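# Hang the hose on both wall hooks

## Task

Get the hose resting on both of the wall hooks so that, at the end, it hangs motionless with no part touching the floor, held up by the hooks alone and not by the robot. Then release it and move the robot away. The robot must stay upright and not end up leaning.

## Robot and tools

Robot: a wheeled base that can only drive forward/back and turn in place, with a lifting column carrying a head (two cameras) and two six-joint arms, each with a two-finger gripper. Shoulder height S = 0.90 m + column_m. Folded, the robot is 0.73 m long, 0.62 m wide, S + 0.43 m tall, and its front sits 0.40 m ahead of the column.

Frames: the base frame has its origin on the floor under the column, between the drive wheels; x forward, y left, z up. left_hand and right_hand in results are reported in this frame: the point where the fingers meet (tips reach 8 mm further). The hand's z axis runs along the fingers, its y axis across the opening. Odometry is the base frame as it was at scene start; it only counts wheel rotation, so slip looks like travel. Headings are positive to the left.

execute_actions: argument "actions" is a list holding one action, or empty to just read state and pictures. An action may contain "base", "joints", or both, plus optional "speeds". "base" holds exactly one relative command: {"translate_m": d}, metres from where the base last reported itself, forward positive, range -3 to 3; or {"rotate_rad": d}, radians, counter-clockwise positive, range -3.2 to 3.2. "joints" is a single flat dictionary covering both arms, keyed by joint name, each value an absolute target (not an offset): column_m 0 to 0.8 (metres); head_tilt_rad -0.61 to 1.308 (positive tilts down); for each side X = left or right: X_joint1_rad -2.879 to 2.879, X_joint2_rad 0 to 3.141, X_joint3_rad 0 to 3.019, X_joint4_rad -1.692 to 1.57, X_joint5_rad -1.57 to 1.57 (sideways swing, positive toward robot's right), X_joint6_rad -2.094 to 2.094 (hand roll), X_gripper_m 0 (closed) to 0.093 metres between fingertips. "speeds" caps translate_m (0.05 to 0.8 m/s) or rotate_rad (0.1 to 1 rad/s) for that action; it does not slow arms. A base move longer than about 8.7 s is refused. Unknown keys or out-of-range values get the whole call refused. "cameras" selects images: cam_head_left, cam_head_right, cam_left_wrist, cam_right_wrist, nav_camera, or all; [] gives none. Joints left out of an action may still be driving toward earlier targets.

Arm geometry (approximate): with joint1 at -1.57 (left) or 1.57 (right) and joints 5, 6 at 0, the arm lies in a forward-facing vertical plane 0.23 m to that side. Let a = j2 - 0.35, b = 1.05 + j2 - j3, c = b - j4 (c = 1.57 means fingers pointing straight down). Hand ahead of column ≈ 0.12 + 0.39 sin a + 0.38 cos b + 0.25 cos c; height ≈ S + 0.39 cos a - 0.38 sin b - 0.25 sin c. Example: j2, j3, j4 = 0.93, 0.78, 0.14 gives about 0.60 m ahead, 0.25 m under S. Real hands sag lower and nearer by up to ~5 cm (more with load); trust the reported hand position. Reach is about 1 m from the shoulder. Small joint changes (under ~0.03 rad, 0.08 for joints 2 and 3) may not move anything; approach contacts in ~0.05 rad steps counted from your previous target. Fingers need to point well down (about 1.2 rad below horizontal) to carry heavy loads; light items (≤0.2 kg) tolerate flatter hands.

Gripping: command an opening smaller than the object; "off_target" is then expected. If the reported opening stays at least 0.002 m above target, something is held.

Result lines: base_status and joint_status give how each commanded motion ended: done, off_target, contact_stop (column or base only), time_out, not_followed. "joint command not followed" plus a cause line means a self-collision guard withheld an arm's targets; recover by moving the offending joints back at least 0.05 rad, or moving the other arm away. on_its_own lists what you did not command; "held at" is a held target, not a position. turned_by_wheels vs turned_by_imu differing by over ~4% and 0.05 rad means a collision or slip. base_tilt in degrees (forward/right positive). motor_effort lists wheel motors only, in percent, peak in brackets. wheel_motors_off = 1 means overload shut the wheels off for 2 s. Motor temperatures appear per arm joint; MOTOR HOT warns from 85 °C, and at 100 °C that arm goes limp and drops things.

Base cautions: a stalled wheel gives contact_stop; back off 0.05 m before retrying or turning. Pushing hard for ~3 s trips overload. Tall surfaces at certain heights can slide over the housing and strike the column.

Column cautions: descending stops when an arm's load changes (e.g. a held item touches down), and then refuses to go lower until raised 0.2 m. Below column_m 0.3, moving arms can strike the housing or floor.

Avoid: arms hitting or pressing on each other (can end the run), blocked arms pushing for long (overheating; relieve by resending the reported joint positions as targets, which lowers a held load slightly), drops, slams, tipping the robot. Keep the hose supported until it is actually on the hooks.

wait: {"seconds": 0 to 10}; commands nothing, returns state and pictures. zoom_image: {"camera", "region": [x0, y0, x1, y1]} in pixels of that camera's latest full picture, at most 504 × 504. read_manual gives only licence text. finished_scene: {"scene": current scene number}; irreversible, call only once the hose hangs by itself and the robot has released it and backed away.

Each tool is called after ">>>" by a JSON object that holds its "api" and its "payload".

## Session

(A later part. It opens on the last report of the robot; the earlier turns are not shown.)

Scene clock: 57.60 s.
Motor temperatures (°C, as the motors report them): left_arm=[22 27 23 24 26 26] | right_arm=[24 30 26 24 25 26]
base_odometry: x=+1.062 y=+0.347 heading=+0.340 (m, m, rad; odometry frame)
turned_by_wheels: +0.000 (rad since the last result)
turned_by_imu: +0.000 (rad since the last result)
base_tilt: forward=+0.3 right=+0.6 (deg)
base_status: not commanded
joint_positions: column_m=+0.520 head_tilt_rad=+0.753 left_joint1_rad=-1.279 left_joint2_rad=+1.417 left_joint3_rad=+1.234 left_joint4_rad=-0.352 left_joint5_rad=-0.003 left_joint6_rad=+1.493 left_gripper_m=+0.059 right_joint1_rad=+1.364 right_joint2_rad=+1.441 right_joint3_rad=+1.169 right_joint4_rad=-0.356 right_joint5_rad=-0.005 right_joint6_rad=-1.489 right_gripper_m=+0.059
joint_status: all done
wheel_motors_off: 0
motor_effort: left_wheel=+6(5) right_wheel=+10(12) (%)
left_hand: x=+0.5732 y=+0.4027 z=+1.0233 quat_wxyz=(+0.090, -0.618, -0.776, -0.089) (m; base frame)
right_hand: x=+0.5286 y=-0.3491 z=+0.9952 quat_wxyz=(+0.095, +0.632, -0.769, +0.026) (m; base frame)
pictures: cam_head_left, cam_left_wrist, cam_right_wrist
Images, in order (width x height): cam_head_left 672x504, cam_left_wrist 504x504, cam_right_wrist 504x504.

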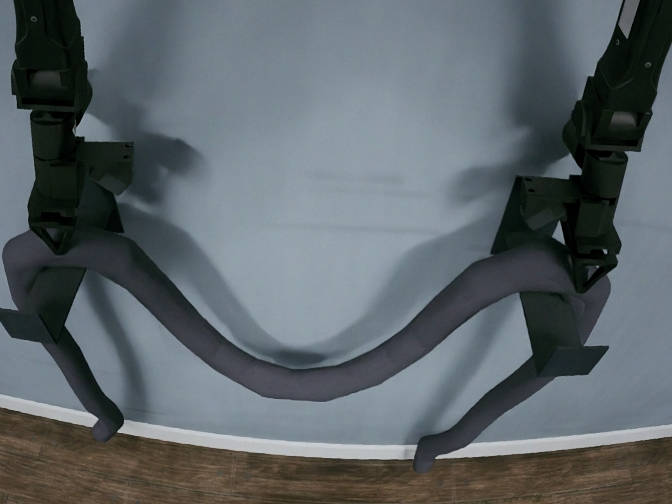

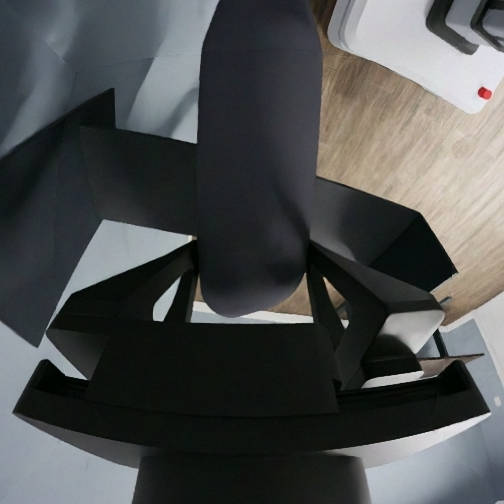

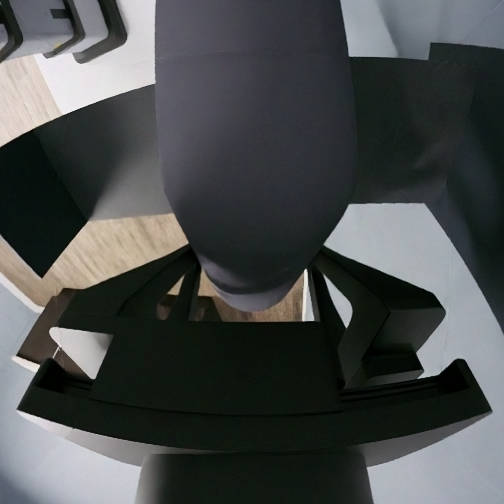

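Resting on both hooks. Release.

>>> {"api": "execute_actions", "payload": {"actions": [{"joints":{"left_gripper_m":0.093,"right_gripper_m":0.093}}], "cameras": []}}

>>> {"api": "execute_actions", "payload": {"actions": [{"joints":{"column_m":0.68}}], "cameras": []}}

>>> {"api": "execute_actions", "payload": {"actions": [{"base":{"translate_m":-0.9},"joints":{"head_tilt_rad":0.6}}], "cameras": ["cam_head_left","nav_camera"]}}

>>> {"api": "wait", "payload": {"seconds": 3}}

Scene clock: 59.33 s.
Motor temperatures (°C, as the motors report them): left_arm=[22 27 23 24 26 26] | right_arm=[24 30 27 24 25 26]
base_odometry: x=+1.062 y=+0.347 heading=+0.340 (m, m, rad; odometry frame)
turned_by_wheels: +0.000 (rad since the last result)
turned_by_imu: +0.000 (rad since the last result)
base_tilt: forward=+0.3 right=+0.6 (deg)
base_status: not commanded
joint_positions: column_m=+0.520 head_tilt_rad=+0.753 left_joint1_rad=-1.279 left_joint2_rad=+1.434 left_joint3_rad=+1.242 left_joint4_rad=-0.339 left_joint5_rad=-0.002 left_joint6_rad=+1.494 left_gripper_m=+0.093 right_joint1_rad=+1.364 right_joint2_rad=+1.459 right_joint3_rad=+1.172 right_joint4_rad=-0.342 right_joint5_rad=-0.002 right_joint6_rad=-1.489 right_gripper_m=+0.093
joint_status: all done
wheel_motors_off: 0
motor_effort: left_wheel=+1(8) right_wheel=+4(14) (%)
left_hand: x=+0.5737 y=+0.4044 z=+1.0166 quat_wxyz=(+0.089, -0.618, -0.776, -0.090) (m; base frame)
right_hand: x=+0.5263 y=-0.3507 z=+0.9879 quat_wxyz=(+0.096, +0.632, -0.769, +0.027) (m; base frame)
pictures: none
No camera images: the call's "cameras" was empty. Leave "cameras" out to get every camera's image.

Scene clock: 62.00 s.
Motor temperatures (°C, as the motors report them): left_arm=[22 27 23 24 26 26] | right_arm=[24 30 27 24 25 26]
base_odometry: x=+1.062 y=+0.347 heading=+0.340 (m, m, rad; odometry frame)
turned_by_wheels: +0.000 (rad since the last result)
turned_by_imu: +0.000 (rad since the last result)
base_tilt: forward=+0.3 right=+0.5 (deg)
base_status: not commanded
joint_positions: column_m=+0.680 head_tilt_rad=+0.753 left_joint1_rad=-1.279 left_joint2_rad=+1.436 left_joint3_rad=+1.242 left_joint4_rad=-0.339 left_joint5_rad=-0.002 left_joint6_rad=+1.494 left_gripper_m=+0.093 right_joint1_rad=+1.364 right_joint2_rad=+1.470 right_joint3_rad=+1.179 right_joint4_rad=-0.342 right_joint5_rad=-0.002 right_joint6_rad=-1.489 right_gripper_m=+0.093
joint_status: all done
wheel_motors_off: 0
motor_effort: left_wheel=+1(1) right_wheel=+6(3) (%)
left_hand: x=+0.5731 y=+0.4045 z=+1.1758 quat_wxyz=(+0.089, -0.618, -0.776, -0.090) (m; base frame)
right_hand: x=+0.5255 y=-0.3513 z=+1.1438 quat_wxyz=(+0.098, +0.632, -0.769, +0.026) (m; base frame)
pictures: none
No camera images: the call's "cameras" was empty. Leave "cameras" out to get every camera's image.

Scene clock: 65.30 s.
Motor temperatures (°C, as the motors report them): left_arm=[22 27 23 24 26 26] | right_arm=[24 30 27 24 25 26]
base_odometry: x=+0.213 y=+0.047 heading=+0.339 (m, m, rad; odometry frame)
turned_by_wheels: -0.001 (rad since the last result)
turned_by_imu: +0.001 (rad since the last result)
base_tilt: forward=+0.2 right=+0.6 (deg)
base_status: done
joint_positions: column_m=+0.680 head_tilt_rad=+0.617 left_joint1_rad=-1.279 left_joint2_rad=+1.437 left_joint3_rad=+1.245 left_joint4_rad=-0.336 left_joint5_rad=-0.002 left_joint6_rad=+1.494 left_gripper_m=+0.093 right_joint1_rad=+1.364 right_joint2_rad=+1.451 right_joint3_rad=+1.246 right_joint4_rad=-0.328 right_joint5_rad=-0.002 right_joint6_rad=-1.489 right_gripper_m=+0.093
joint_status: all done
wheel_motors_off: 0
motor_effort: left_wheel=-2(48) right_wheel=+2(41) (%)
left_hand: x=+0.5747 y=+0.4049 z=+1.1753 quat_wxyz=(+0.088, -0.619, -0.775, -0.091) (m; base frame)
right_hand: x=+0.5785 y=-0.3544 z=+1.1581 quat_wxyz=(+0.063, +0.636, -0.767, +0.062) (m; base frame)
pictures: cam_head_left, nav_camera
Images, in order (width x height): cam_head_left 672x504, nav_camera 672x504.

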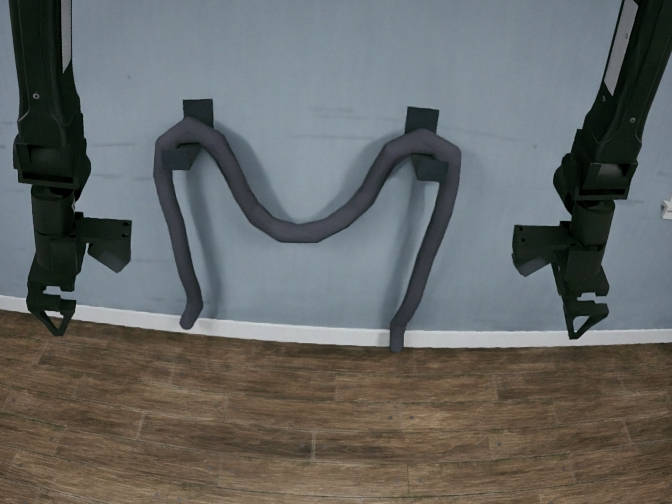

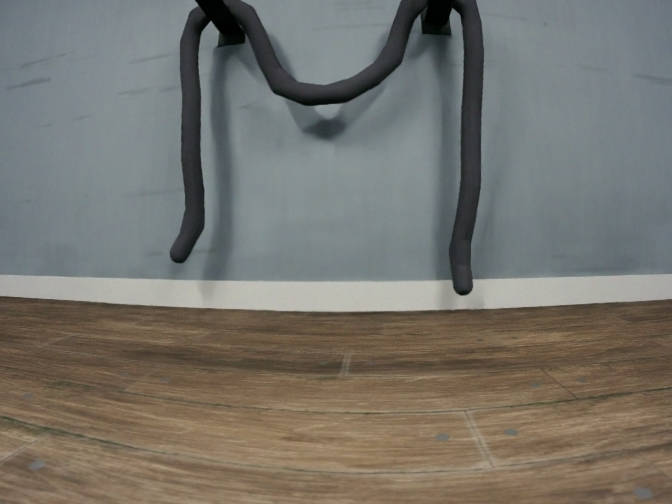

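Scene clock: 68.30 s.
Motor temperatures (°C, as the motors report them): left_arm=[22 27 23 24 26 26] | right_arm=[24 30 27 24 25 26]
base_odometry: x=+0.213 y=+0.047 heading=+0.339 (m, m, rad; odometry frame)
turned_by_wheels: +0.000 (rad since the last result)
turned_by_imu: +0.000 (rad since the last result)
base_tilt: forward=+0.3 right=+0.5 (deg)
base_status: done
joint_positions: column_m=+0.680 head_tilt_rad=+0.617 left_joint1_rad=-1.279 left_joint2_rad=+1.437 left_joint3_rad=+1.245 left_joint4_rad=-0.336 left_joint5_rad=-0.002 left_joint6_rad=+1.494 left_gripper_m=+0.093 right_joint1_rad=+1.364 right_joint2_rad=+1.451 right_joint3_rad=+1.246 right_joint4_rad=-0.328 right_joint5_rad=-0.002 right_joint6_rad=-1.489 right_gripper_m=+0.093
joint_status: all done
wheel_motors_off: 0
motor_effort: left_wheel=-2(48) right_wheel=+1(41) (%)
left_hand: x=+0.5747 y=+0.4049 z=+1.1753 quat_wxyz=(+0.088, -0.619, -0.775, -0.091) (m; base frame)
right_hand: x=+0.5785 y=-0.3544 z=+1.1581 quat_wxyz=(+0.063, +0.636, -0.767, +0.062) (m; base frame)
wait: 3.00 s; at rest by 0.27 s
pictures: cam_head_left, cam_head_right, cam_left_wrist, cam_right_wrist, nav_camera
Images, in order (width x height): cam_head_left 672x504, cam_head_right 672x504, cam_left_wrist 504x504, cam_right_wrist 504x504, nav_camera 672x504.

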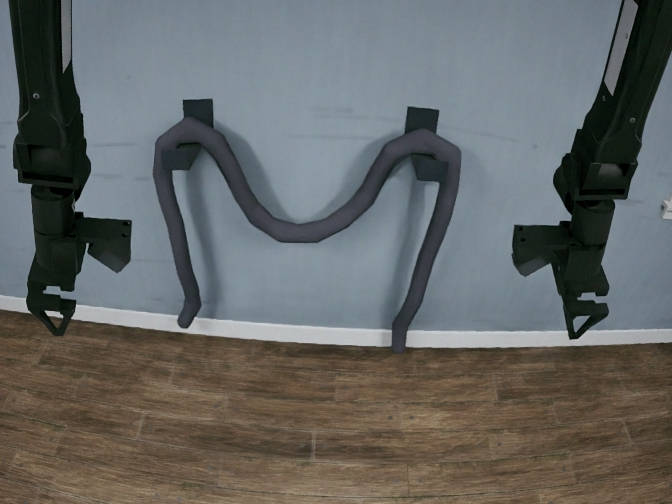

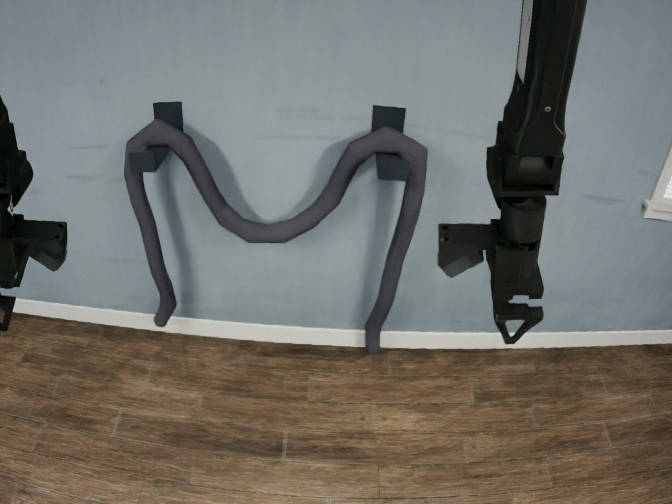

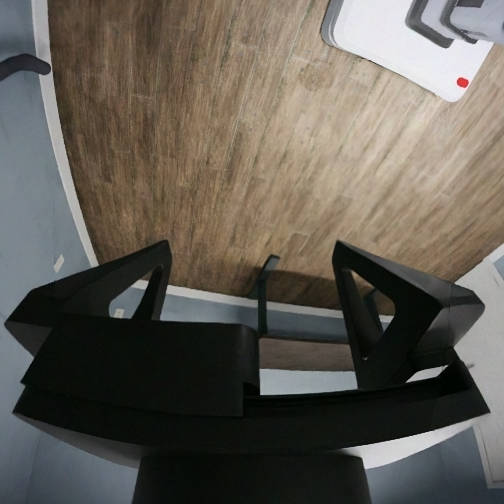

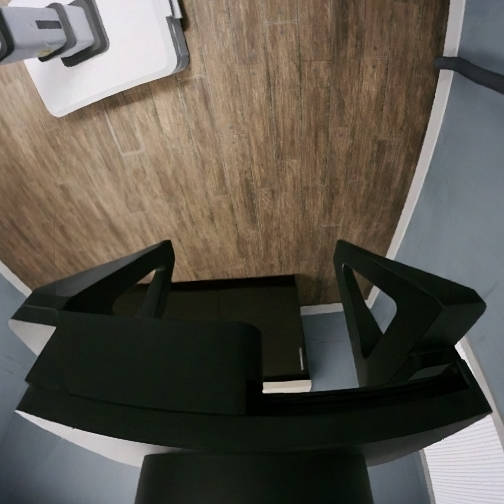

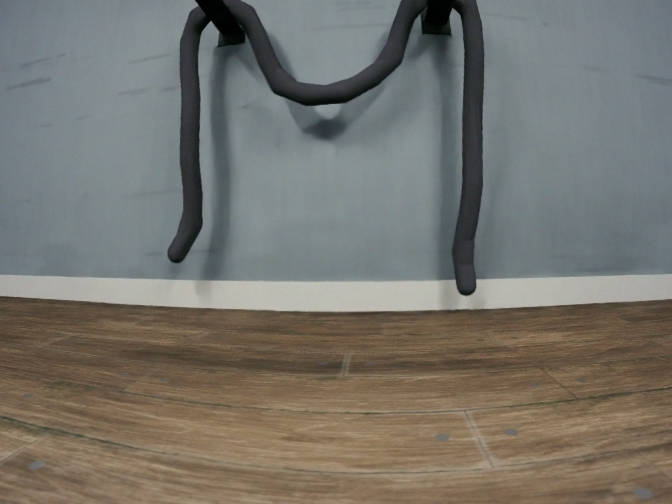

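>>> {"api": "execute_actions", "payload": {"actions": []}}

Scene clock: 69.83 s.
Motor temperatures (°C, as the motors report them): left_arm=[22 27 23 24 26 26] | right_arm=[24 30 27 24 25 26]
base_odometry: x=+0.213 y=+0.047 heading=+0.339 (m, m, rad; odometry frame)
turned_by_wheels: +0.000 (rad since the last result)
turned_by_imu: +0.000 (rad since the last result)
base_tilt: forward=+0.2 right=+0.6 (deg)
base_status: done
joint_positions: column_m=+0.680 head_tilt_rad=+0.617 left_joint1_rad=-1.279 left_joint2_rad=+1.437 left_joint3_rad=+1.245 left_joint4_rad=-0.336 left_joint5_rad=-0.002 left_joint6_rad=+1.494 left_gripper_m=+0.093 right_joint1_rad=+1.364 right_joint2_rad=+1.451 right_joint3_rad=+1.246 right_joint4_rad=-0.328 right_joint5_rad=-0.002 right_joint6_rad=-1.489 right_gripper_m=+0.093
joint_status: all done
wheel_motors_off: 0
motor_effort: left_wheel=-2(48) right_wheel=+3(41) (%)
left_hand: x=+0.5747 y=+0.4049 z=+1.1753 quat_wxyz=(+0.088, -0.619, -0.775, -0.091) (m; base frame)
right_hand: x=+0.5785 y=-0.3544 z=+1.1581 quat_wxyz=(+0.063, +0.636, -0.767, +0.062) (m; base frame)
pictures: cam_head_left, cam_head_right, cam_left_wrist, cam_right_wrist, nav_camera
Images, in order (width x height): cam_head_left 672x504, cam_head_right 672x504, cam_left_wrist 504x504, cam_right_wrist 504x504, nav_camera 672x504.

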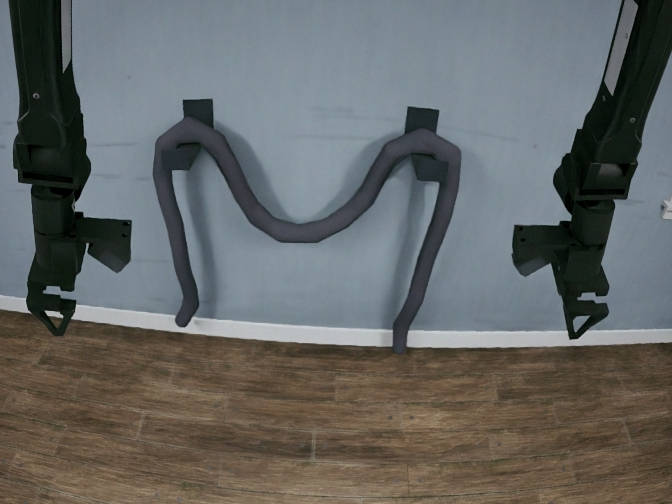

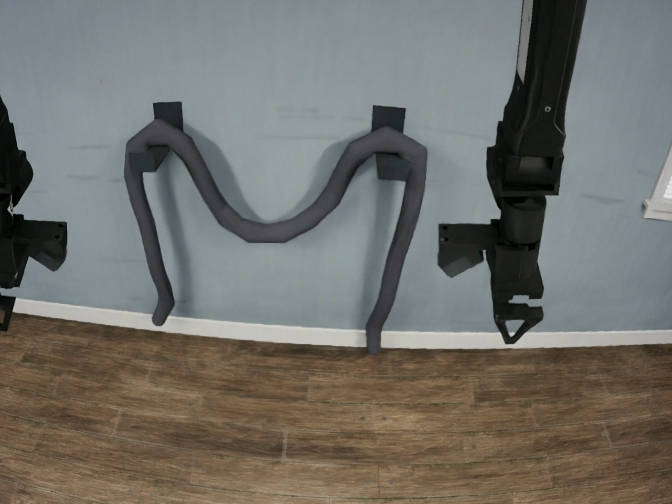

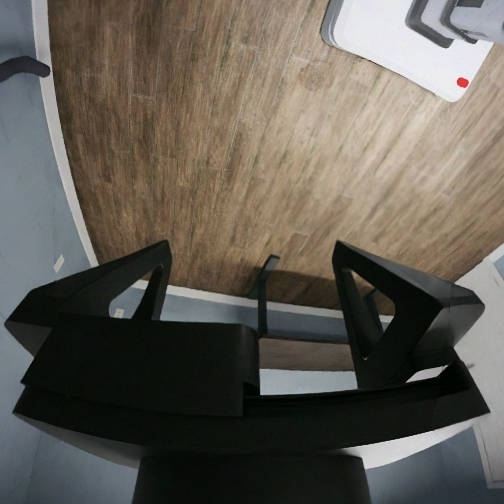

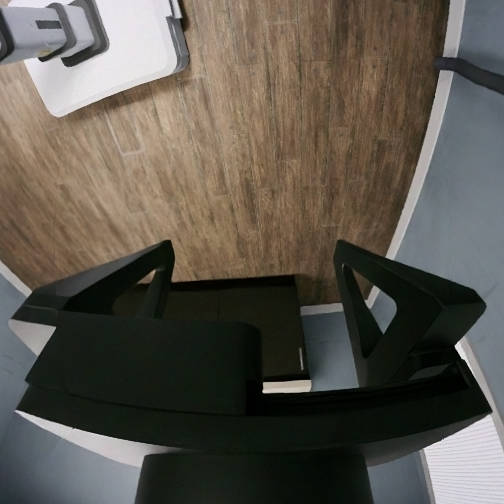

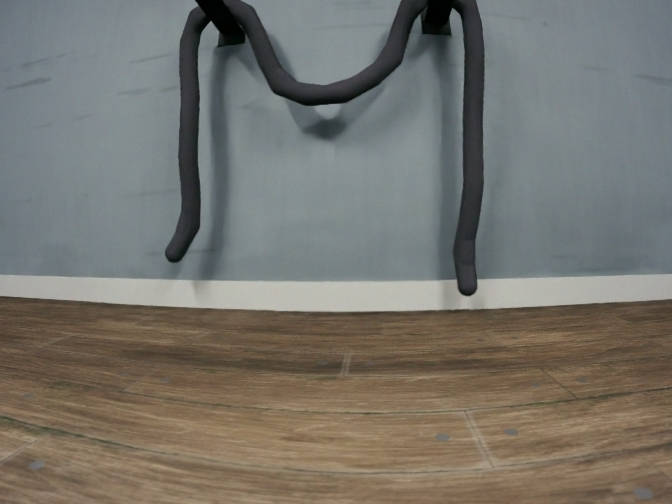

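>>> {"api": "execute_actions", "payload": {"actions": [{"base":{"translate_m":0.85},"joints":{"right_joint1_rad":1.72,"right_joint6_rad":-1.35,"head_tilt_rad":0.9}}], "cameras": ["cam_head_left","cam_right_wrist"]}}

Scene clock: 75.00 s.
Motor temperatures (°C, as the motors report them): left_arm=[22 27 23 24 26 26] | right_arm=[24 30 27 24 25 26]
base_odometry: x=+1.015 y=+0.330 heading=+0.338 (m, m, rad; odometry frame)
turned_by_wheels: -0.001 (rad since the last result)
turned_by_imu: -0.002 (rad since the last result)
base_tilt: forward=+0.3 right=+0.5 (deg)
base_status: done
joint_positions: column_m=+0.680 head_tilt_rad=+0.901 left_joint1_rad=-1.279 left_joint2_rad=+1.439 left_joint3_rad=+1.249 left_joint4_rad=-0.335 left_joint5_rad=-0.002 left_joint6_rad=+1.494 left_gripper_m=+0.093 right_joint1_rad=+1.735 right_joint2_rad=+1.451 right_joint3_rad=+1.248 right_joint4_rad=-0.327 right_joint5_rad=-0.002 right_joint6_rad=-1.364 right_gripper_m=+0.093
joint_status: all done
wheel_motors_off: 0
motor_effort: left_wheel=-2(46) right_wheel=-2(40) (%)
left_hand: x=+0.5773 y=+0.4052 z=+1.1754 quat_wxyz=(+0.087, -0.619, -0.775, -0.093) (m; base frame)
right_hand: x=+0.5825 y=-0.1224 z=+1.1541 quat_wxyz=(-0.043, +0.660, -0.748, -0.057) (m; base frame)
pictures: cam_head_left, cam_right_wrist
Images, in order (width x height): cam_head_left 672x504, cam_right_wrist 504x504.

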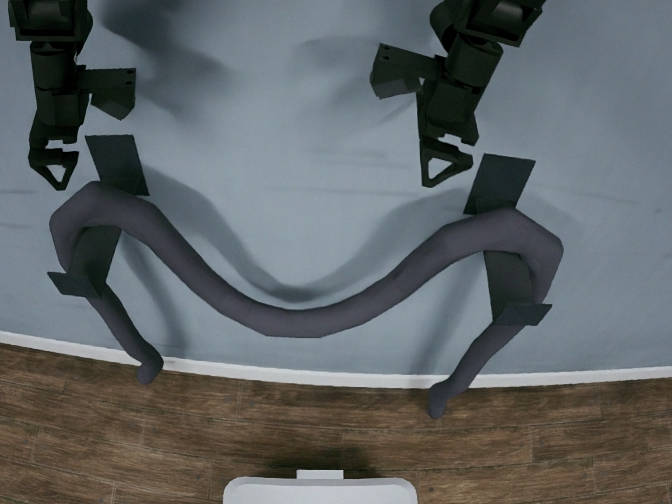

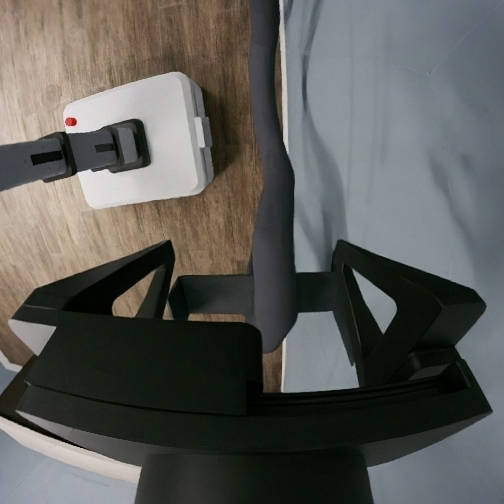

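>>> {"api": "execute_actions", "payload": {"actions": [{"joints":{"column_m":0.42}}], "cameras": ["cam_head_left","cam_right_wrist"]}}

Scene clock: 76.57 s.
Motor temperatures (°C, as the motors report them): left_arm=[22 27 23 24 26 26] | right_arm=[24 30 27 24 25 26]
base_odometry: x=+1.015 y=+0.330 heading=+0.338 (m, m, rad; odometry frame)
turned_by_wheels: +0.000 (rad since the last result)
turned_by_imu: +0.000 (rad since the last result)
base_tilt: forward=+0.3 right=+0.5 (deg)
base_status: not commanded
joint_positions: column_m=+0.680 head_tilt_rad=+0.901 left_joint1_rad=-1.279 left_joint2_rad=+1.439 left_joint3_rad=+1.249 left_joint4_rad=-0.335 left_joint5_rad=-0.002 left_joint6_rad=+1.494 left_gripper_m=+0.093 right_joint1_rad=+1.735 right_joint2_rad=+1.451 right_joint3_rad=+1.248 right_joint4_rad=-0.327 right_joint5_rad=-0.002 right_joint6_rad=-1.364 right_gripper_m=+0.093
joint_status: column_m contact_stop (moved +0.000 of -0.260)
wheel_motors_off: 0
on_its_own: column_m is held at +0.680, not at your +0.420, since a contact_stop
motor_effort: left_wheel=-2(2) right_wheel=+2(0) (%)
left_hand: x=+0.5773 y=+0.4052 z=+1.1754 quat_wxyz=(+0.087, -0.619, -0.775, -0.093) (m; base frame)
right_hand: x=+0.5825 y=-0.1224 z=+1.1541 quat_wxyz=(-0.043, +0.660, -0.748, -0.057) (m; base frame)
pictures: cam_head_left, cam_right_wrist
Images, in order (width x height): cam_head_left 672x504, cam_right_wrist 504x504.

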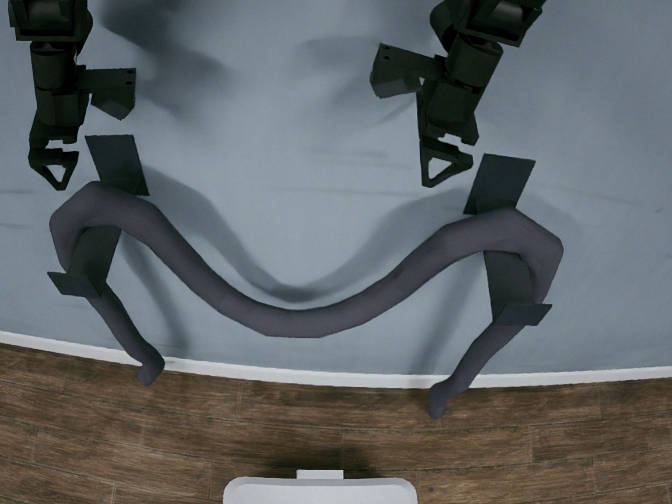

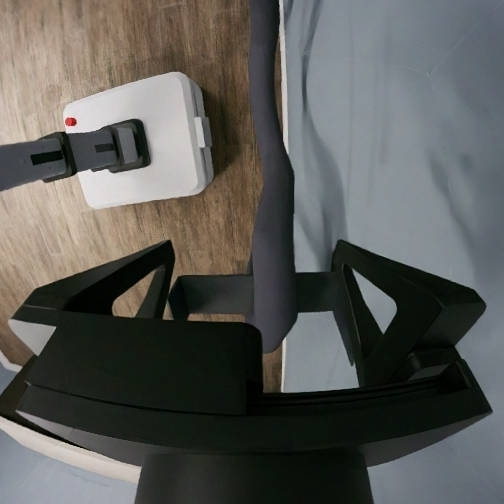

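>>> {"api": "execute_actions", "payload": {"actions": [{"joints":{"column_m":0.8,"left_joint1_rad":-0.95}}], "cameras": []}}

>>> {"api": "wait", "payload": {"seconds": 1}}

>>> {"api": "execute_actions", "payload": {"actions": [{"joints":{"column_m":0.42}}], "cameras": ["cam_head_left","cam_right_wrist"]}}

Scene clock: 79.60 s.
Motor temperatures (°C, as the motors report them): left_arm=[22 27 23 24 26 26] | right_arm=[24 30 26 24 25 26]
base_odometry: x=+1.015 y=+0.330 heading=+0.338 (m, m, rad; odometry frame)
turned_by_wheels: +0.000 (rad since the last result)
turned_by_imu: +0.000 (rad since the last result)
base_tilt: forward=+0.3 right=+0.6 (deg)
base_status: not commanded
joint_positions: column_m=+0.800 head_tilt_rad=+0.901 left_joint1_rad=-0.948 left_joint2_rad=+1.439 left_joint3_rad=+1.249 left_joint4_rad=-0.335 left_joint5_rad=-0.002 left_joint6_rad=+1.494 left_gripper_m=+0.093 right_joint1_rad=+1.735 right_joint2_rad=+1.451 right_joint3_rad=+1.248 right_joint4_rad=-0.327 right_joint5_rad=-0.002 right_joint6_rad=-1.364 right_gripper_m=+0.093
joint_status: all done
wheel_motors_off: 0
motor_effort: left_wheel=-3(5) right_wheel=+2(3) (%)
left_hand: x=+0.5315 y=+0.5908 z=+1.3742 quat_wxyz=(+0.181, -0.534, -0.802, -0.195) (m; base frame)
right_hand: x=+0.5825 y=-0.1224 z=+1.2741 quat_wxyz=(-0.043, +0.660, -0.748, -0.057) (m; base frame)
pictures: none
No camera images: the call's "cameras" was empty. Leave "cameras" out to get every camera's image.

Scene clock: 80.60 s.
Motor temperatures (°C, as the motors report them): left_arm=[22 27 23 24 26 26] | right_arm=[24 30 26 24 25 26]
base_odometry: x=+1.015 y=+0.330 heading=+0.338 (m, m, rad; odometry frame)
turned_by_wheels: +0.000 (rad since the last result)
turned_by_imu: +0.000 (rad since the last result)
base_tilt: forward=+0.3 right=+0.6 (deg)
base_status: not commanded
joint_positions: column_m=+0.800 head_tilt_rad=+0.901 left_joint1_rad=-0.948 left_joint2_rad=+1.439 left_joint3_rad=+1.249 left_joint4_rad=-0.335 left_joint5_rad=-0.002 left_joint6_rad=+1.494 left_gripper_m=+0.093 right_joint1_rad=+1.735 right_joint2_rad=+1.451 right_joint3_rad=+1.248 right_joint4_rad=-0.327 right_joint5_rad=-0.002 right_joint6_rad=-1.364 right_gripper_m=+0.093
joint_status: all done
wheel_motors_off: 0
motor_effort: left_wheel=-3(5) right_wheel=+2(3) (%)
left_hand: x=+0.5315 y=+0.5908 z=+1.3742 quat_wxyz=(+0.181, -0.534, -0.802, -0.195) (m; base frame)
right_hand: x=+0.5825 y=-0.1224 z=+1.2741 quat_wxyz=(-0.043, +0.660, -0.748, -0.057) (m; base frame)
wait: 1.00 s; at rest by 0.27 s
pictures: cam_head_left, cam_head_right, cam_left_wrist, cam_right_wrist, nav_camera
Images, in order (width x height): cam_head_left 672x504, cam_head_right 672x504, cam_left_wrist 504x504, cam_right_wrist 504x504, nav_camera 672x504.

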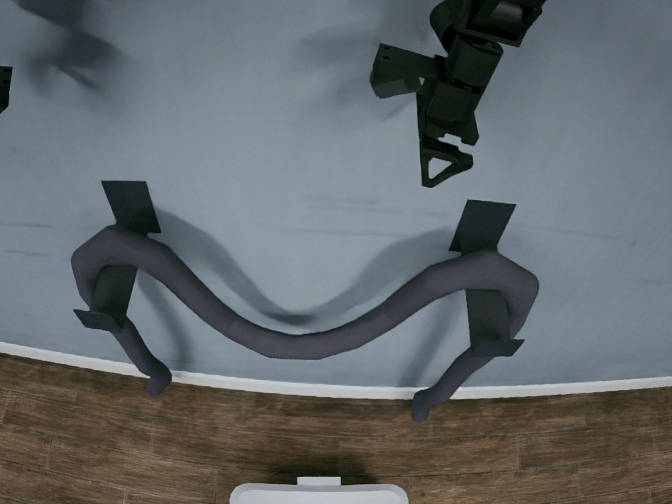

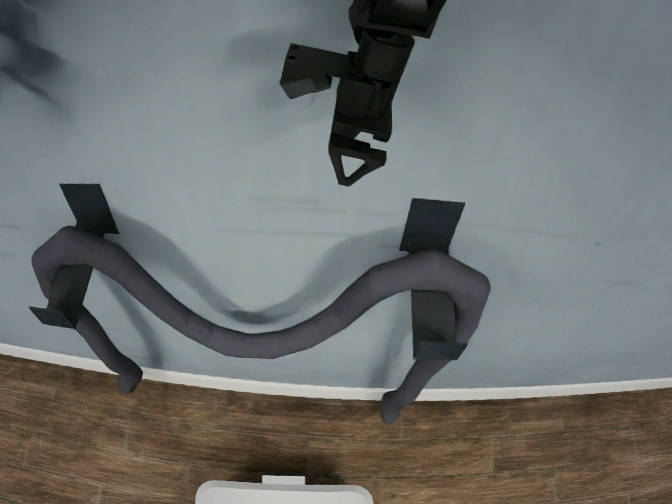

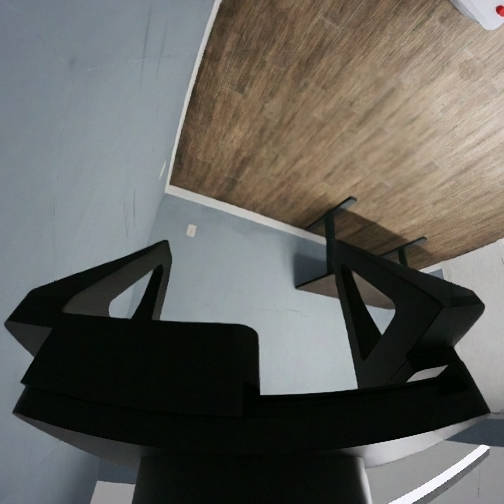

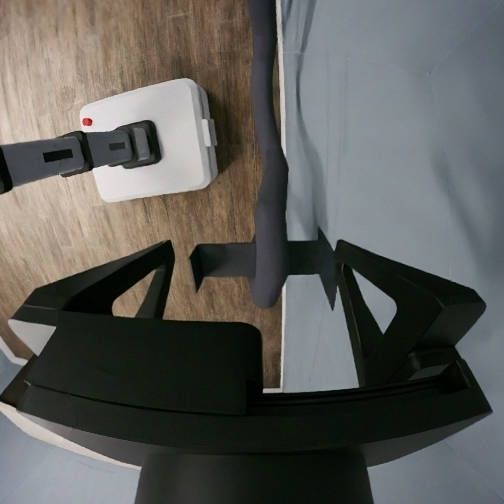

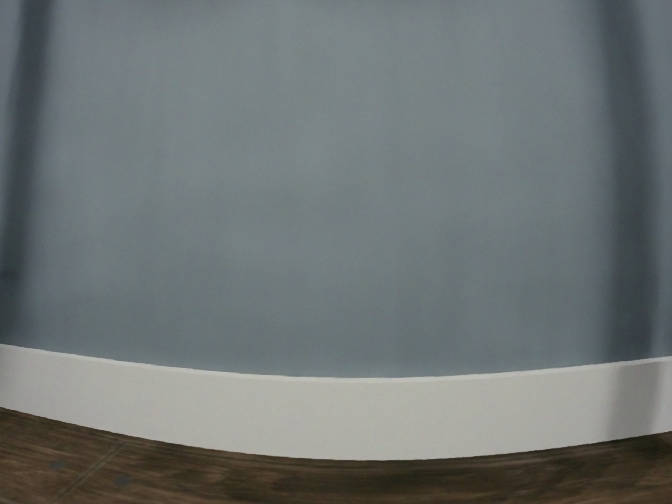

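Scene clock: 86.07 s.
Motor temperatures (°C, as the motors report them): left_arm=[22 27 23 24 26 26] | right_arm=[24 30 26 24 25 26]
base_odometry: x=+1.015 y=+0.330 heading=+0.338 (m, m, rad; odometry frame)
turned_by_wheels: +0.000 (rad since the last result)
turned_by_imu: +0.000 (rad since the last result)
base_tilt: forward=+0.3 right=+0.6 (deg)
base_status: not commanded
joint_positions: column_m=+0.420 head_tilt_rad=+0.901 left_joint1_rad=-0.948 left_joint2_rad=+1.439 left_joint3_rad=+1.249 left_joint4_rad=-0.335 left_joint5_rad=-0.002 left_joint6_rad=+1.494 left_gripper_m=+0.093 right_joint1_rad=+1.735 right_joint2_rad=+1.451 right_joint3_rad=+1.248 right_joint4_rad=-0.327 right_joint5_rad=-0.002 right_joint6_rad=-1.364 right_gripper_m=+0.093
joint_status: all done
wheel_motors_off: 0
motor_effort: left_wheel=-3(3) right_wheel=+2(2) (%)
left_hand: x=+0.5315 y=+0.5908 z=+0.9944 quat_wxyz=(+0.181, -0.534, -0.802, -0.195) (m; base frame)
right_hand: x=+0.5825 y=-0.1224 z=+0.8943 quat_wxyz=(-0.043, +0.660, -0.748, -0.057) (m; base frame)
pictures: cam_head_left, cam_right_wrist
Images, in order (width x height): cam_head_left 672x504, cam_right_wrist 504x504.

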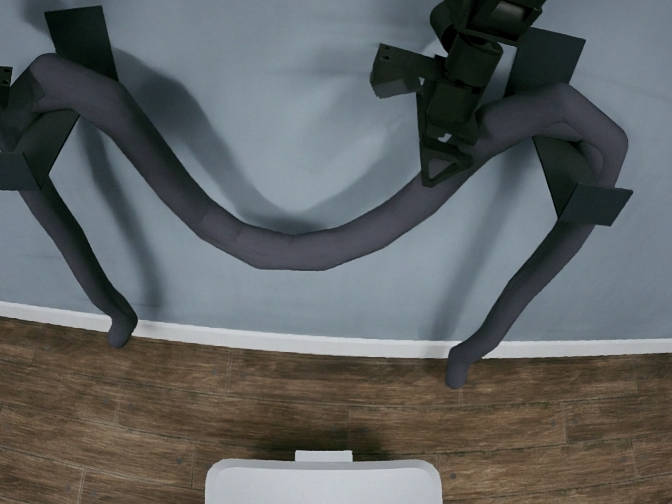

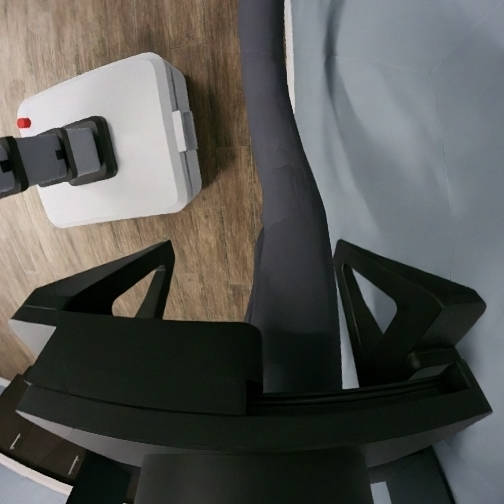

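Hose seems between fingers. Lower slightly more and grip.

>>> {"api": "execute_actions", "payload": {"actions": [{"joints":{"column_m":0.39}}], "cameras": []}}

>>> {"api": "execute_actions", "payload": {"actions": [{"joints":{"right_gripper_m":0.0}}], "cameras": ["cam_head_left"]}}

Scene clock: 87.63 s.
Motor temperatures (°C, as the motors report them): left_arm=[22 27 23 24 26 26] | right_arm=[24 30 26 24 25 26]
base_odometry: x=+1.015 y=+0.330 heading=+0.338 (m, m, rad; odometry frame)
turned_by_wheels: +0.000 (rad since the last result)
turned_by_imu: +0.000 (rad since the last result)
base_tilt: forward=+0.3 right=+0.6 (deg)
base_status: not commanded
joint_positions: column_m=+0.390 head_tilt_rad=+0.901 left_joint1_rad=-0.947 left_joint2_rad=+1.439 left_joint3_rad=+1.249 left_joint4_rad=-0.335 left_joint5_rad=-0.001 left_joint6_rad=+1.497 left_gripper_m=+0.093 right_joint1_rad=+1.735 right_joint2_rad=+1.451 right_joint3_rad=+1.248 right_joint4_rad=-0.327 right_joint5_rad=-0.002 right_joint6_rad=-1.364 right_gripper_m=+0.093
joint_status: all done
wheel_motors_off: 0
motor_effort: left_wheel=-2(3) right_wheel=-1(3) (%)
left_hand: x=+0.5313 y=+0.5914 z=+0.9648 quat_wxyz=(+0.182, -0.535, -0.802, -0.195) (m; base frame)
right_hand: x=+0.5825 y=-0.1224 z=+0.8642 quat_wxyz=(-0.043, +0.660, -0.748, -0.057) (m; base frame)
pictures: none
No camera images: the call's "cameras" was empty. Leave "cameras" out to get every camera's image.

Scene clock: 88.33 s.
Motor temperatures (°C, as the motors report them): left_arm=[22 27 23 24 26 26] | right_arm=[24 30 26 24 25 26]
base_odometry: x=+1.015 y=+0.330 heading=+0.338 (m, m, rad; odometry frame)
turned_by_wheels: +0.000 (rad since the last result)
turned_by_imu: +0.000 (rad since the last result)
base_tilt: forward=+0.3 right=+0.6 (deg)
base_status: not commanded
joint_positions: column_m=+0.390 head_tilt_rad=+0.901 left_joint1_rad=-0.947 left_joint2_rad=+1.439 left_joint3_rad=+1.249 left_joint4_rad=-0.335 left_joint5_rad=-0.001 left_joint6_rad=+1.497 left_gripper_m=+0.093 right_joint1_rad=+1.735 right_joint2_rad=+1.451 right_joint3_rad=+1.248 right_joint4_rad=-0.327 right_joint5_rad=-0.002 right_joint6_rad=-1.364 right_gripper_m=+0.001
joint_status: all done
wheel_motors_off: 0
motor_effort: left_wheel=-2(2) right_wheel=+4(0) (%)
left_hand: x=+0.5313 y=+0.5914 z=+0.9648 quat_wxyz=(+0.182, -0.535, -0.802, -0.195) (m; base frame)
right_hand: x=+0.5826 y=-0.1223 z=+0.8643 quat_wxyz=(-0.043, +0.660, -0.748, -0.057) (m; base frame)
pictures: cam_head_left
Images, in order (width x height): cam_head_left 672x504.

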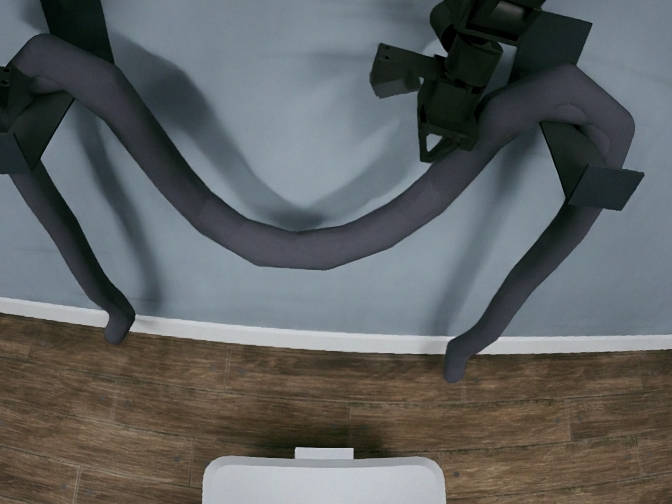

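Missed; hose is lower. Open and descend more.

>>> {"api": "execute_actions", "payload": {"actions": [{"joints":{"right_gripper_m":0.093}}], "cameras": []}}

>>> {"api": "wait", "payload": {"seconds": 1}}

>>> {"api": "execute_actions", "payload": {"actions": [{"joints":{"column_m":0.31}}], "cameras": ["cam_head_left","cam_right_wrist"]}}

Scene clock: 89.67 s.
Motor temperatures (°C, as the motors report them): left_arm=[22 27 23 24 26 26] | right_arm=[24 30 26 24 25 26]
base_odometry: x=+1.015 y=+0.330 heading=+0.338 (m, m, rad; odometry frame)
turned_by_wheels: +0.000 (rad since the last result)
turned_by_imu: +0.000 (rad since the last result)
base_tilt: forward=+0.3 right=+0.6 (deg)
base_status: not commanded
joint_positions: column_m=+0.390 head_tilt_rad=+0.901 left_joint1_rad=-0.947 left_joint2_rad=+1.439 left_joint3_rad=+1.249 left_joint4_rad=-0.335 left_joint5_rad=-0.001 left_joint6_rad=+1.497 left_gripper_m=+0.093 right_joint1_rad=+1.735 right_joint2_rad=+1.451 right_joint3_rad=+1.248 right_joint4_rad=-0.327 right_joint5_rad=-0.002 right_joint6_rad=-1.364 right_gripper_m=+0.093
joint_status: all done
wheel_motors_off: 0
motor_effort: left_wheel=-2(2) right_wheel=+1(1) (%)
left_hand: x=+0.5313 y=+0.5914 z=+0.9648 quat_wxyz=(+0.182, -0.535, -0.802, -0.195) (m; base frame)
right_hand: x=+0.5826 y=-0.1223 z=+0.8643 quat_wxyz=(-0.043, +0.660, -0.748, -0.057) (m; base frame)
pictures: none
No camera images: the call's "cameras" was empty. Leave "cameras" out to get every camera's image.

Scene clock: 90.67 s.
Motor temperatures (°C, as the motors report them): left_arm=[22 27 23 24 26 26] | right_arm=[24 30 26 24 25 26]
base_odometry: x=+1.015 y=+0.330 heading=+0.338 (m, m, rad; odometry frame)
turned_by_wheels: +0.000 (rad since the last result)
turned_by_imu: +0.000 (rad since the last result)
base_tilt: forward=+0.3 right=+0.6 (deg)
base_status: not commanded
joint_positions: column_m=+0.390 head_tilt_rad=+0.901 left_joint1_rad=-0.947 left_joint2_rad=+1.439 left_joint3_rad=+1.249 left_joint4_rad=-0.335 left_joint5_rad=-0.001 left_joint6_rad=+1.497 left_gripper_m=+0.093 right_joint1_rad=+1.735 right_joint2_rad=+1.451 right_joint3_rad=+1.248 right_joint4_rad=-0.327 right_joint5_rad=-0.002 right_joint6_rad=-1.364 right_gripper_m=+0.093
joint_status: all done
wheel_motors_off: 0
motor_effort: left_wheel=-2(2) right_wheel=+2(1) (%)
left_hand: x=+0.5313 y=+0.5914 z=+0.9648 quat_wxyz=(+0.182, -0.535, -0.802, -0.195) (m; base frame)
right_hand: x=+0.5826 y=-0.1223 z=+0.8643 quat_wxyz=(-0.043, +0.660, -0.748, -0.057) (m; base frame)
wait: 1.00 s; at rest by 0.27 s
pictures: cam_head_left, cam_head_right, cam_left_wrist, cam_right_wrist, nav_camera
Images, in order (width x height): cam_head_left 672x504, cam_head_right 672x504, cam_left_wrist 504x504, cam_right_wrist 504x504, nav_camera 672x504.

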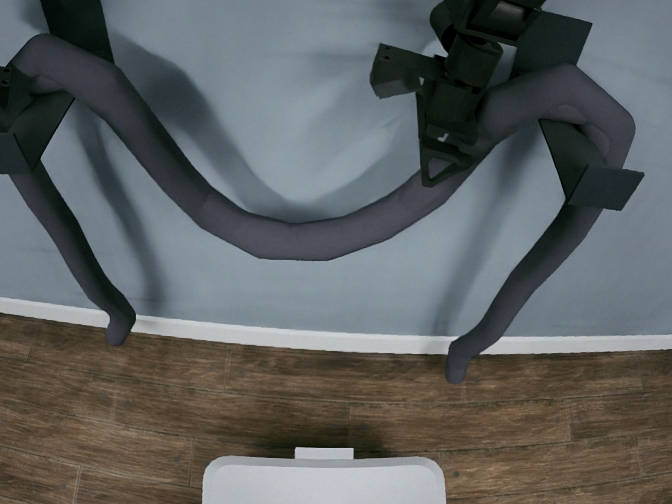

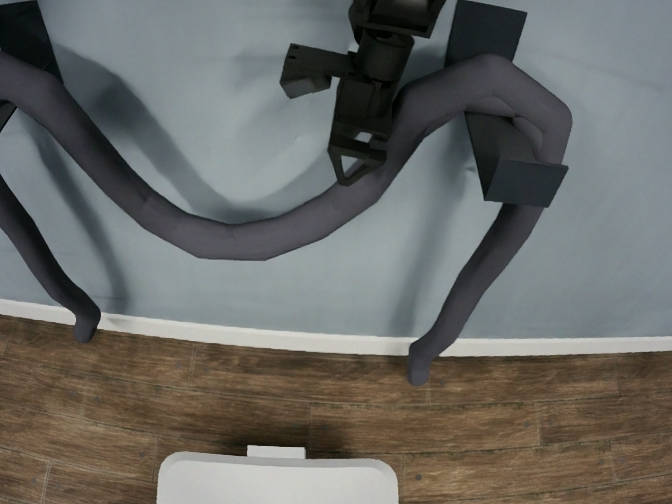

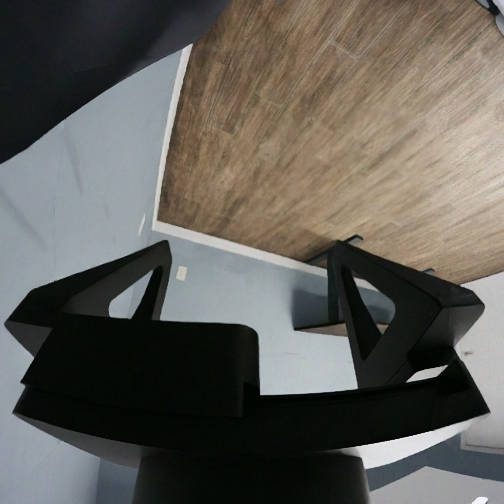

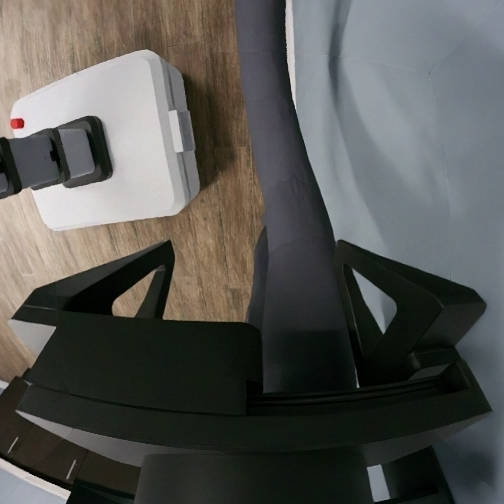

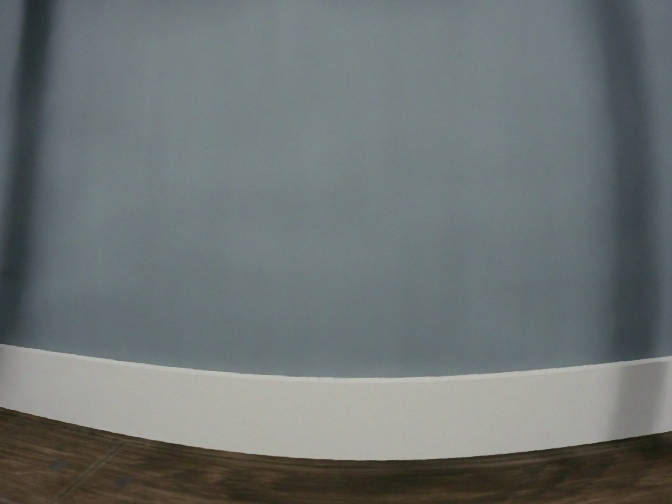

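Scene clock: 92.30 s.
Motor temperatures (°C, as the motors report them): left_arm=[22 27 23 24 26 26] | right_arm=[24 30 26 24 25 26]
base_odometry: x=+1.015 y=+0.330 heading=+0.338 (m, m, rad; odometry frame)
turned_by_wheels: +0.000 (rad since the last result)
turned_by_imu: +0.000 (rad since the last result)
base_tilt: forward=+0.2 right=+0.6 (deg)
base_status: not commanded
joint_positions: column_m=+0.310 head_tilt_rad=+0.901 left_joint1_rad=-0.894 left_joint2_rad=+1.421 left_joint3_rad=+1.253 left_joint4_rad=-0.334 left_joint5_rad=+0.000 left_joint6_rad=+1.505 left_gripper_m=+0.093 right_joint1_rad=+1.735 right_joint2_rad=+1.451 right_joint3_rad=+1.248 right_joint4_rad=-0.327 right_joint5_rad=-0.002 right_joint6_rad=-1.364 right_gripper_m=+0.093
joint_status: all done
wheel_motors_off: 0
motor_effort: left_wheel=+0(2) right_wheel=+0(4) (%)
left_hand: x=+0.5314 y=+0.6158 z=+0.9102 quat_wxyz=(+0.190, -0.526, -0.800, -0.218) (m; base frame)
right_hand: x=+0.5826 y=-0.1223 z=+0.7843 quat_wxyz=(-0.043, +0.660, -0.748, -0.057) (m; base frame)
pictures: cam_head_left, cam_right_wrist
Images, in order (width x height): cam_head_left 672x504, cam_right_wrist 504x504.

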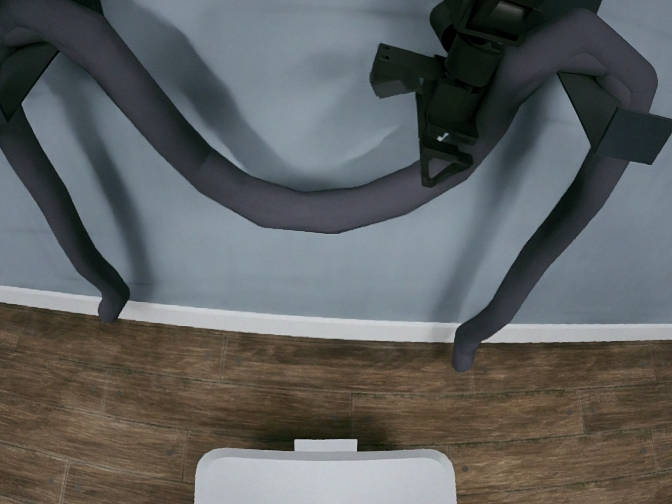

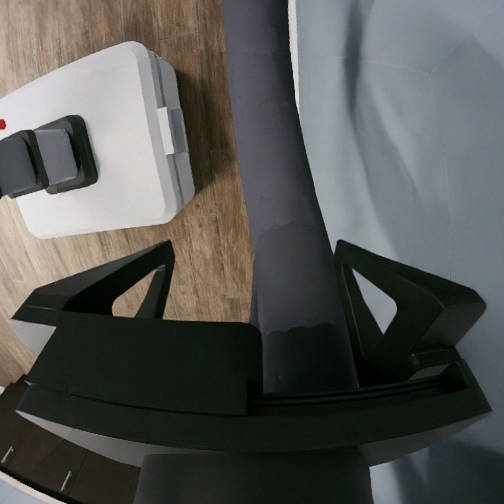

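>>> {"api": "execute_actions", "payload": {"actions": [{"joints":{"right_gripper_m":0.0,"left_joint1_rad":-0.45}}], "cameras": ["cam_head_left","cam_left_wrist"]}}

Scene clock: 94.23 s.
Motor temperatures (°C, as the motors report them): left_arm=[22 27 23 24 26 26] | right_arm=[24 30 26 24 25 26]
base_odometry: x=+1.015 y=+0.330 heading=+0.338 (m, m, rad; odometry frame)
turned_by_wheels: +0.000 (rad since the last result)
turned_by_imu: +0.000 (rad since the last result)
base_tilt: forward=+0.2 right=+0.5 (deg)
base_status: not commanded
joint_positions: column_m=+0.310 head_tilt_rad=+0.901 left_joint1_rad=-0.445 left_joint2_rad=+1.442 left_joint3_rad=+1.253 left_joint4_rad=-0.334 left_joint5_rad=-0.002 left_joint6_rad=+1.504 left_gripper_m=+0.093 right_joint1_rad=+1.735 right_joint2_rad=+1.451 right_joint3_rad=+1.248 right_joint4_rad=-0.327 right_joint5_rad=-0.002 right_joint6_rad=-1.364 right_gripper_m=+0.001
joint_status: all done
wheel_motors_off: 0
motor_effort: left_wheel=-1(2) right_wheel=-1(0) (%)
left_hand: x=+0.4120 y=+0.7926 z=+1.0916 quat_wxyz=(+0.317, -0.382, -0.800, -0.338) (m; base frame)
right_hand: x=+0.5826 y=-0.1223 z=+0.7843 quat_wxyz=(-0.043, +0.660, -0.748, -0.057) (m; base frame)
pictures: cam_head_left, cam_left_wrist
Images, in order (width x height): cam_head_left 672x504, cam_left_wrist 504x504.

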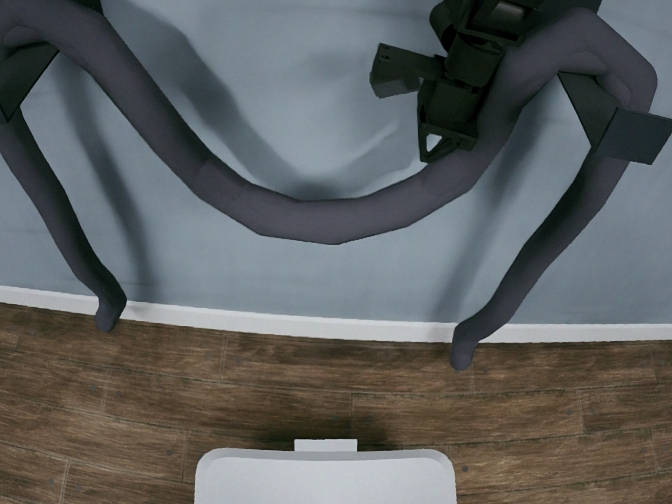

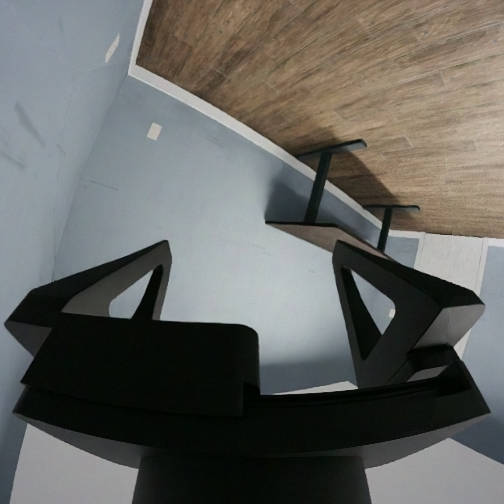

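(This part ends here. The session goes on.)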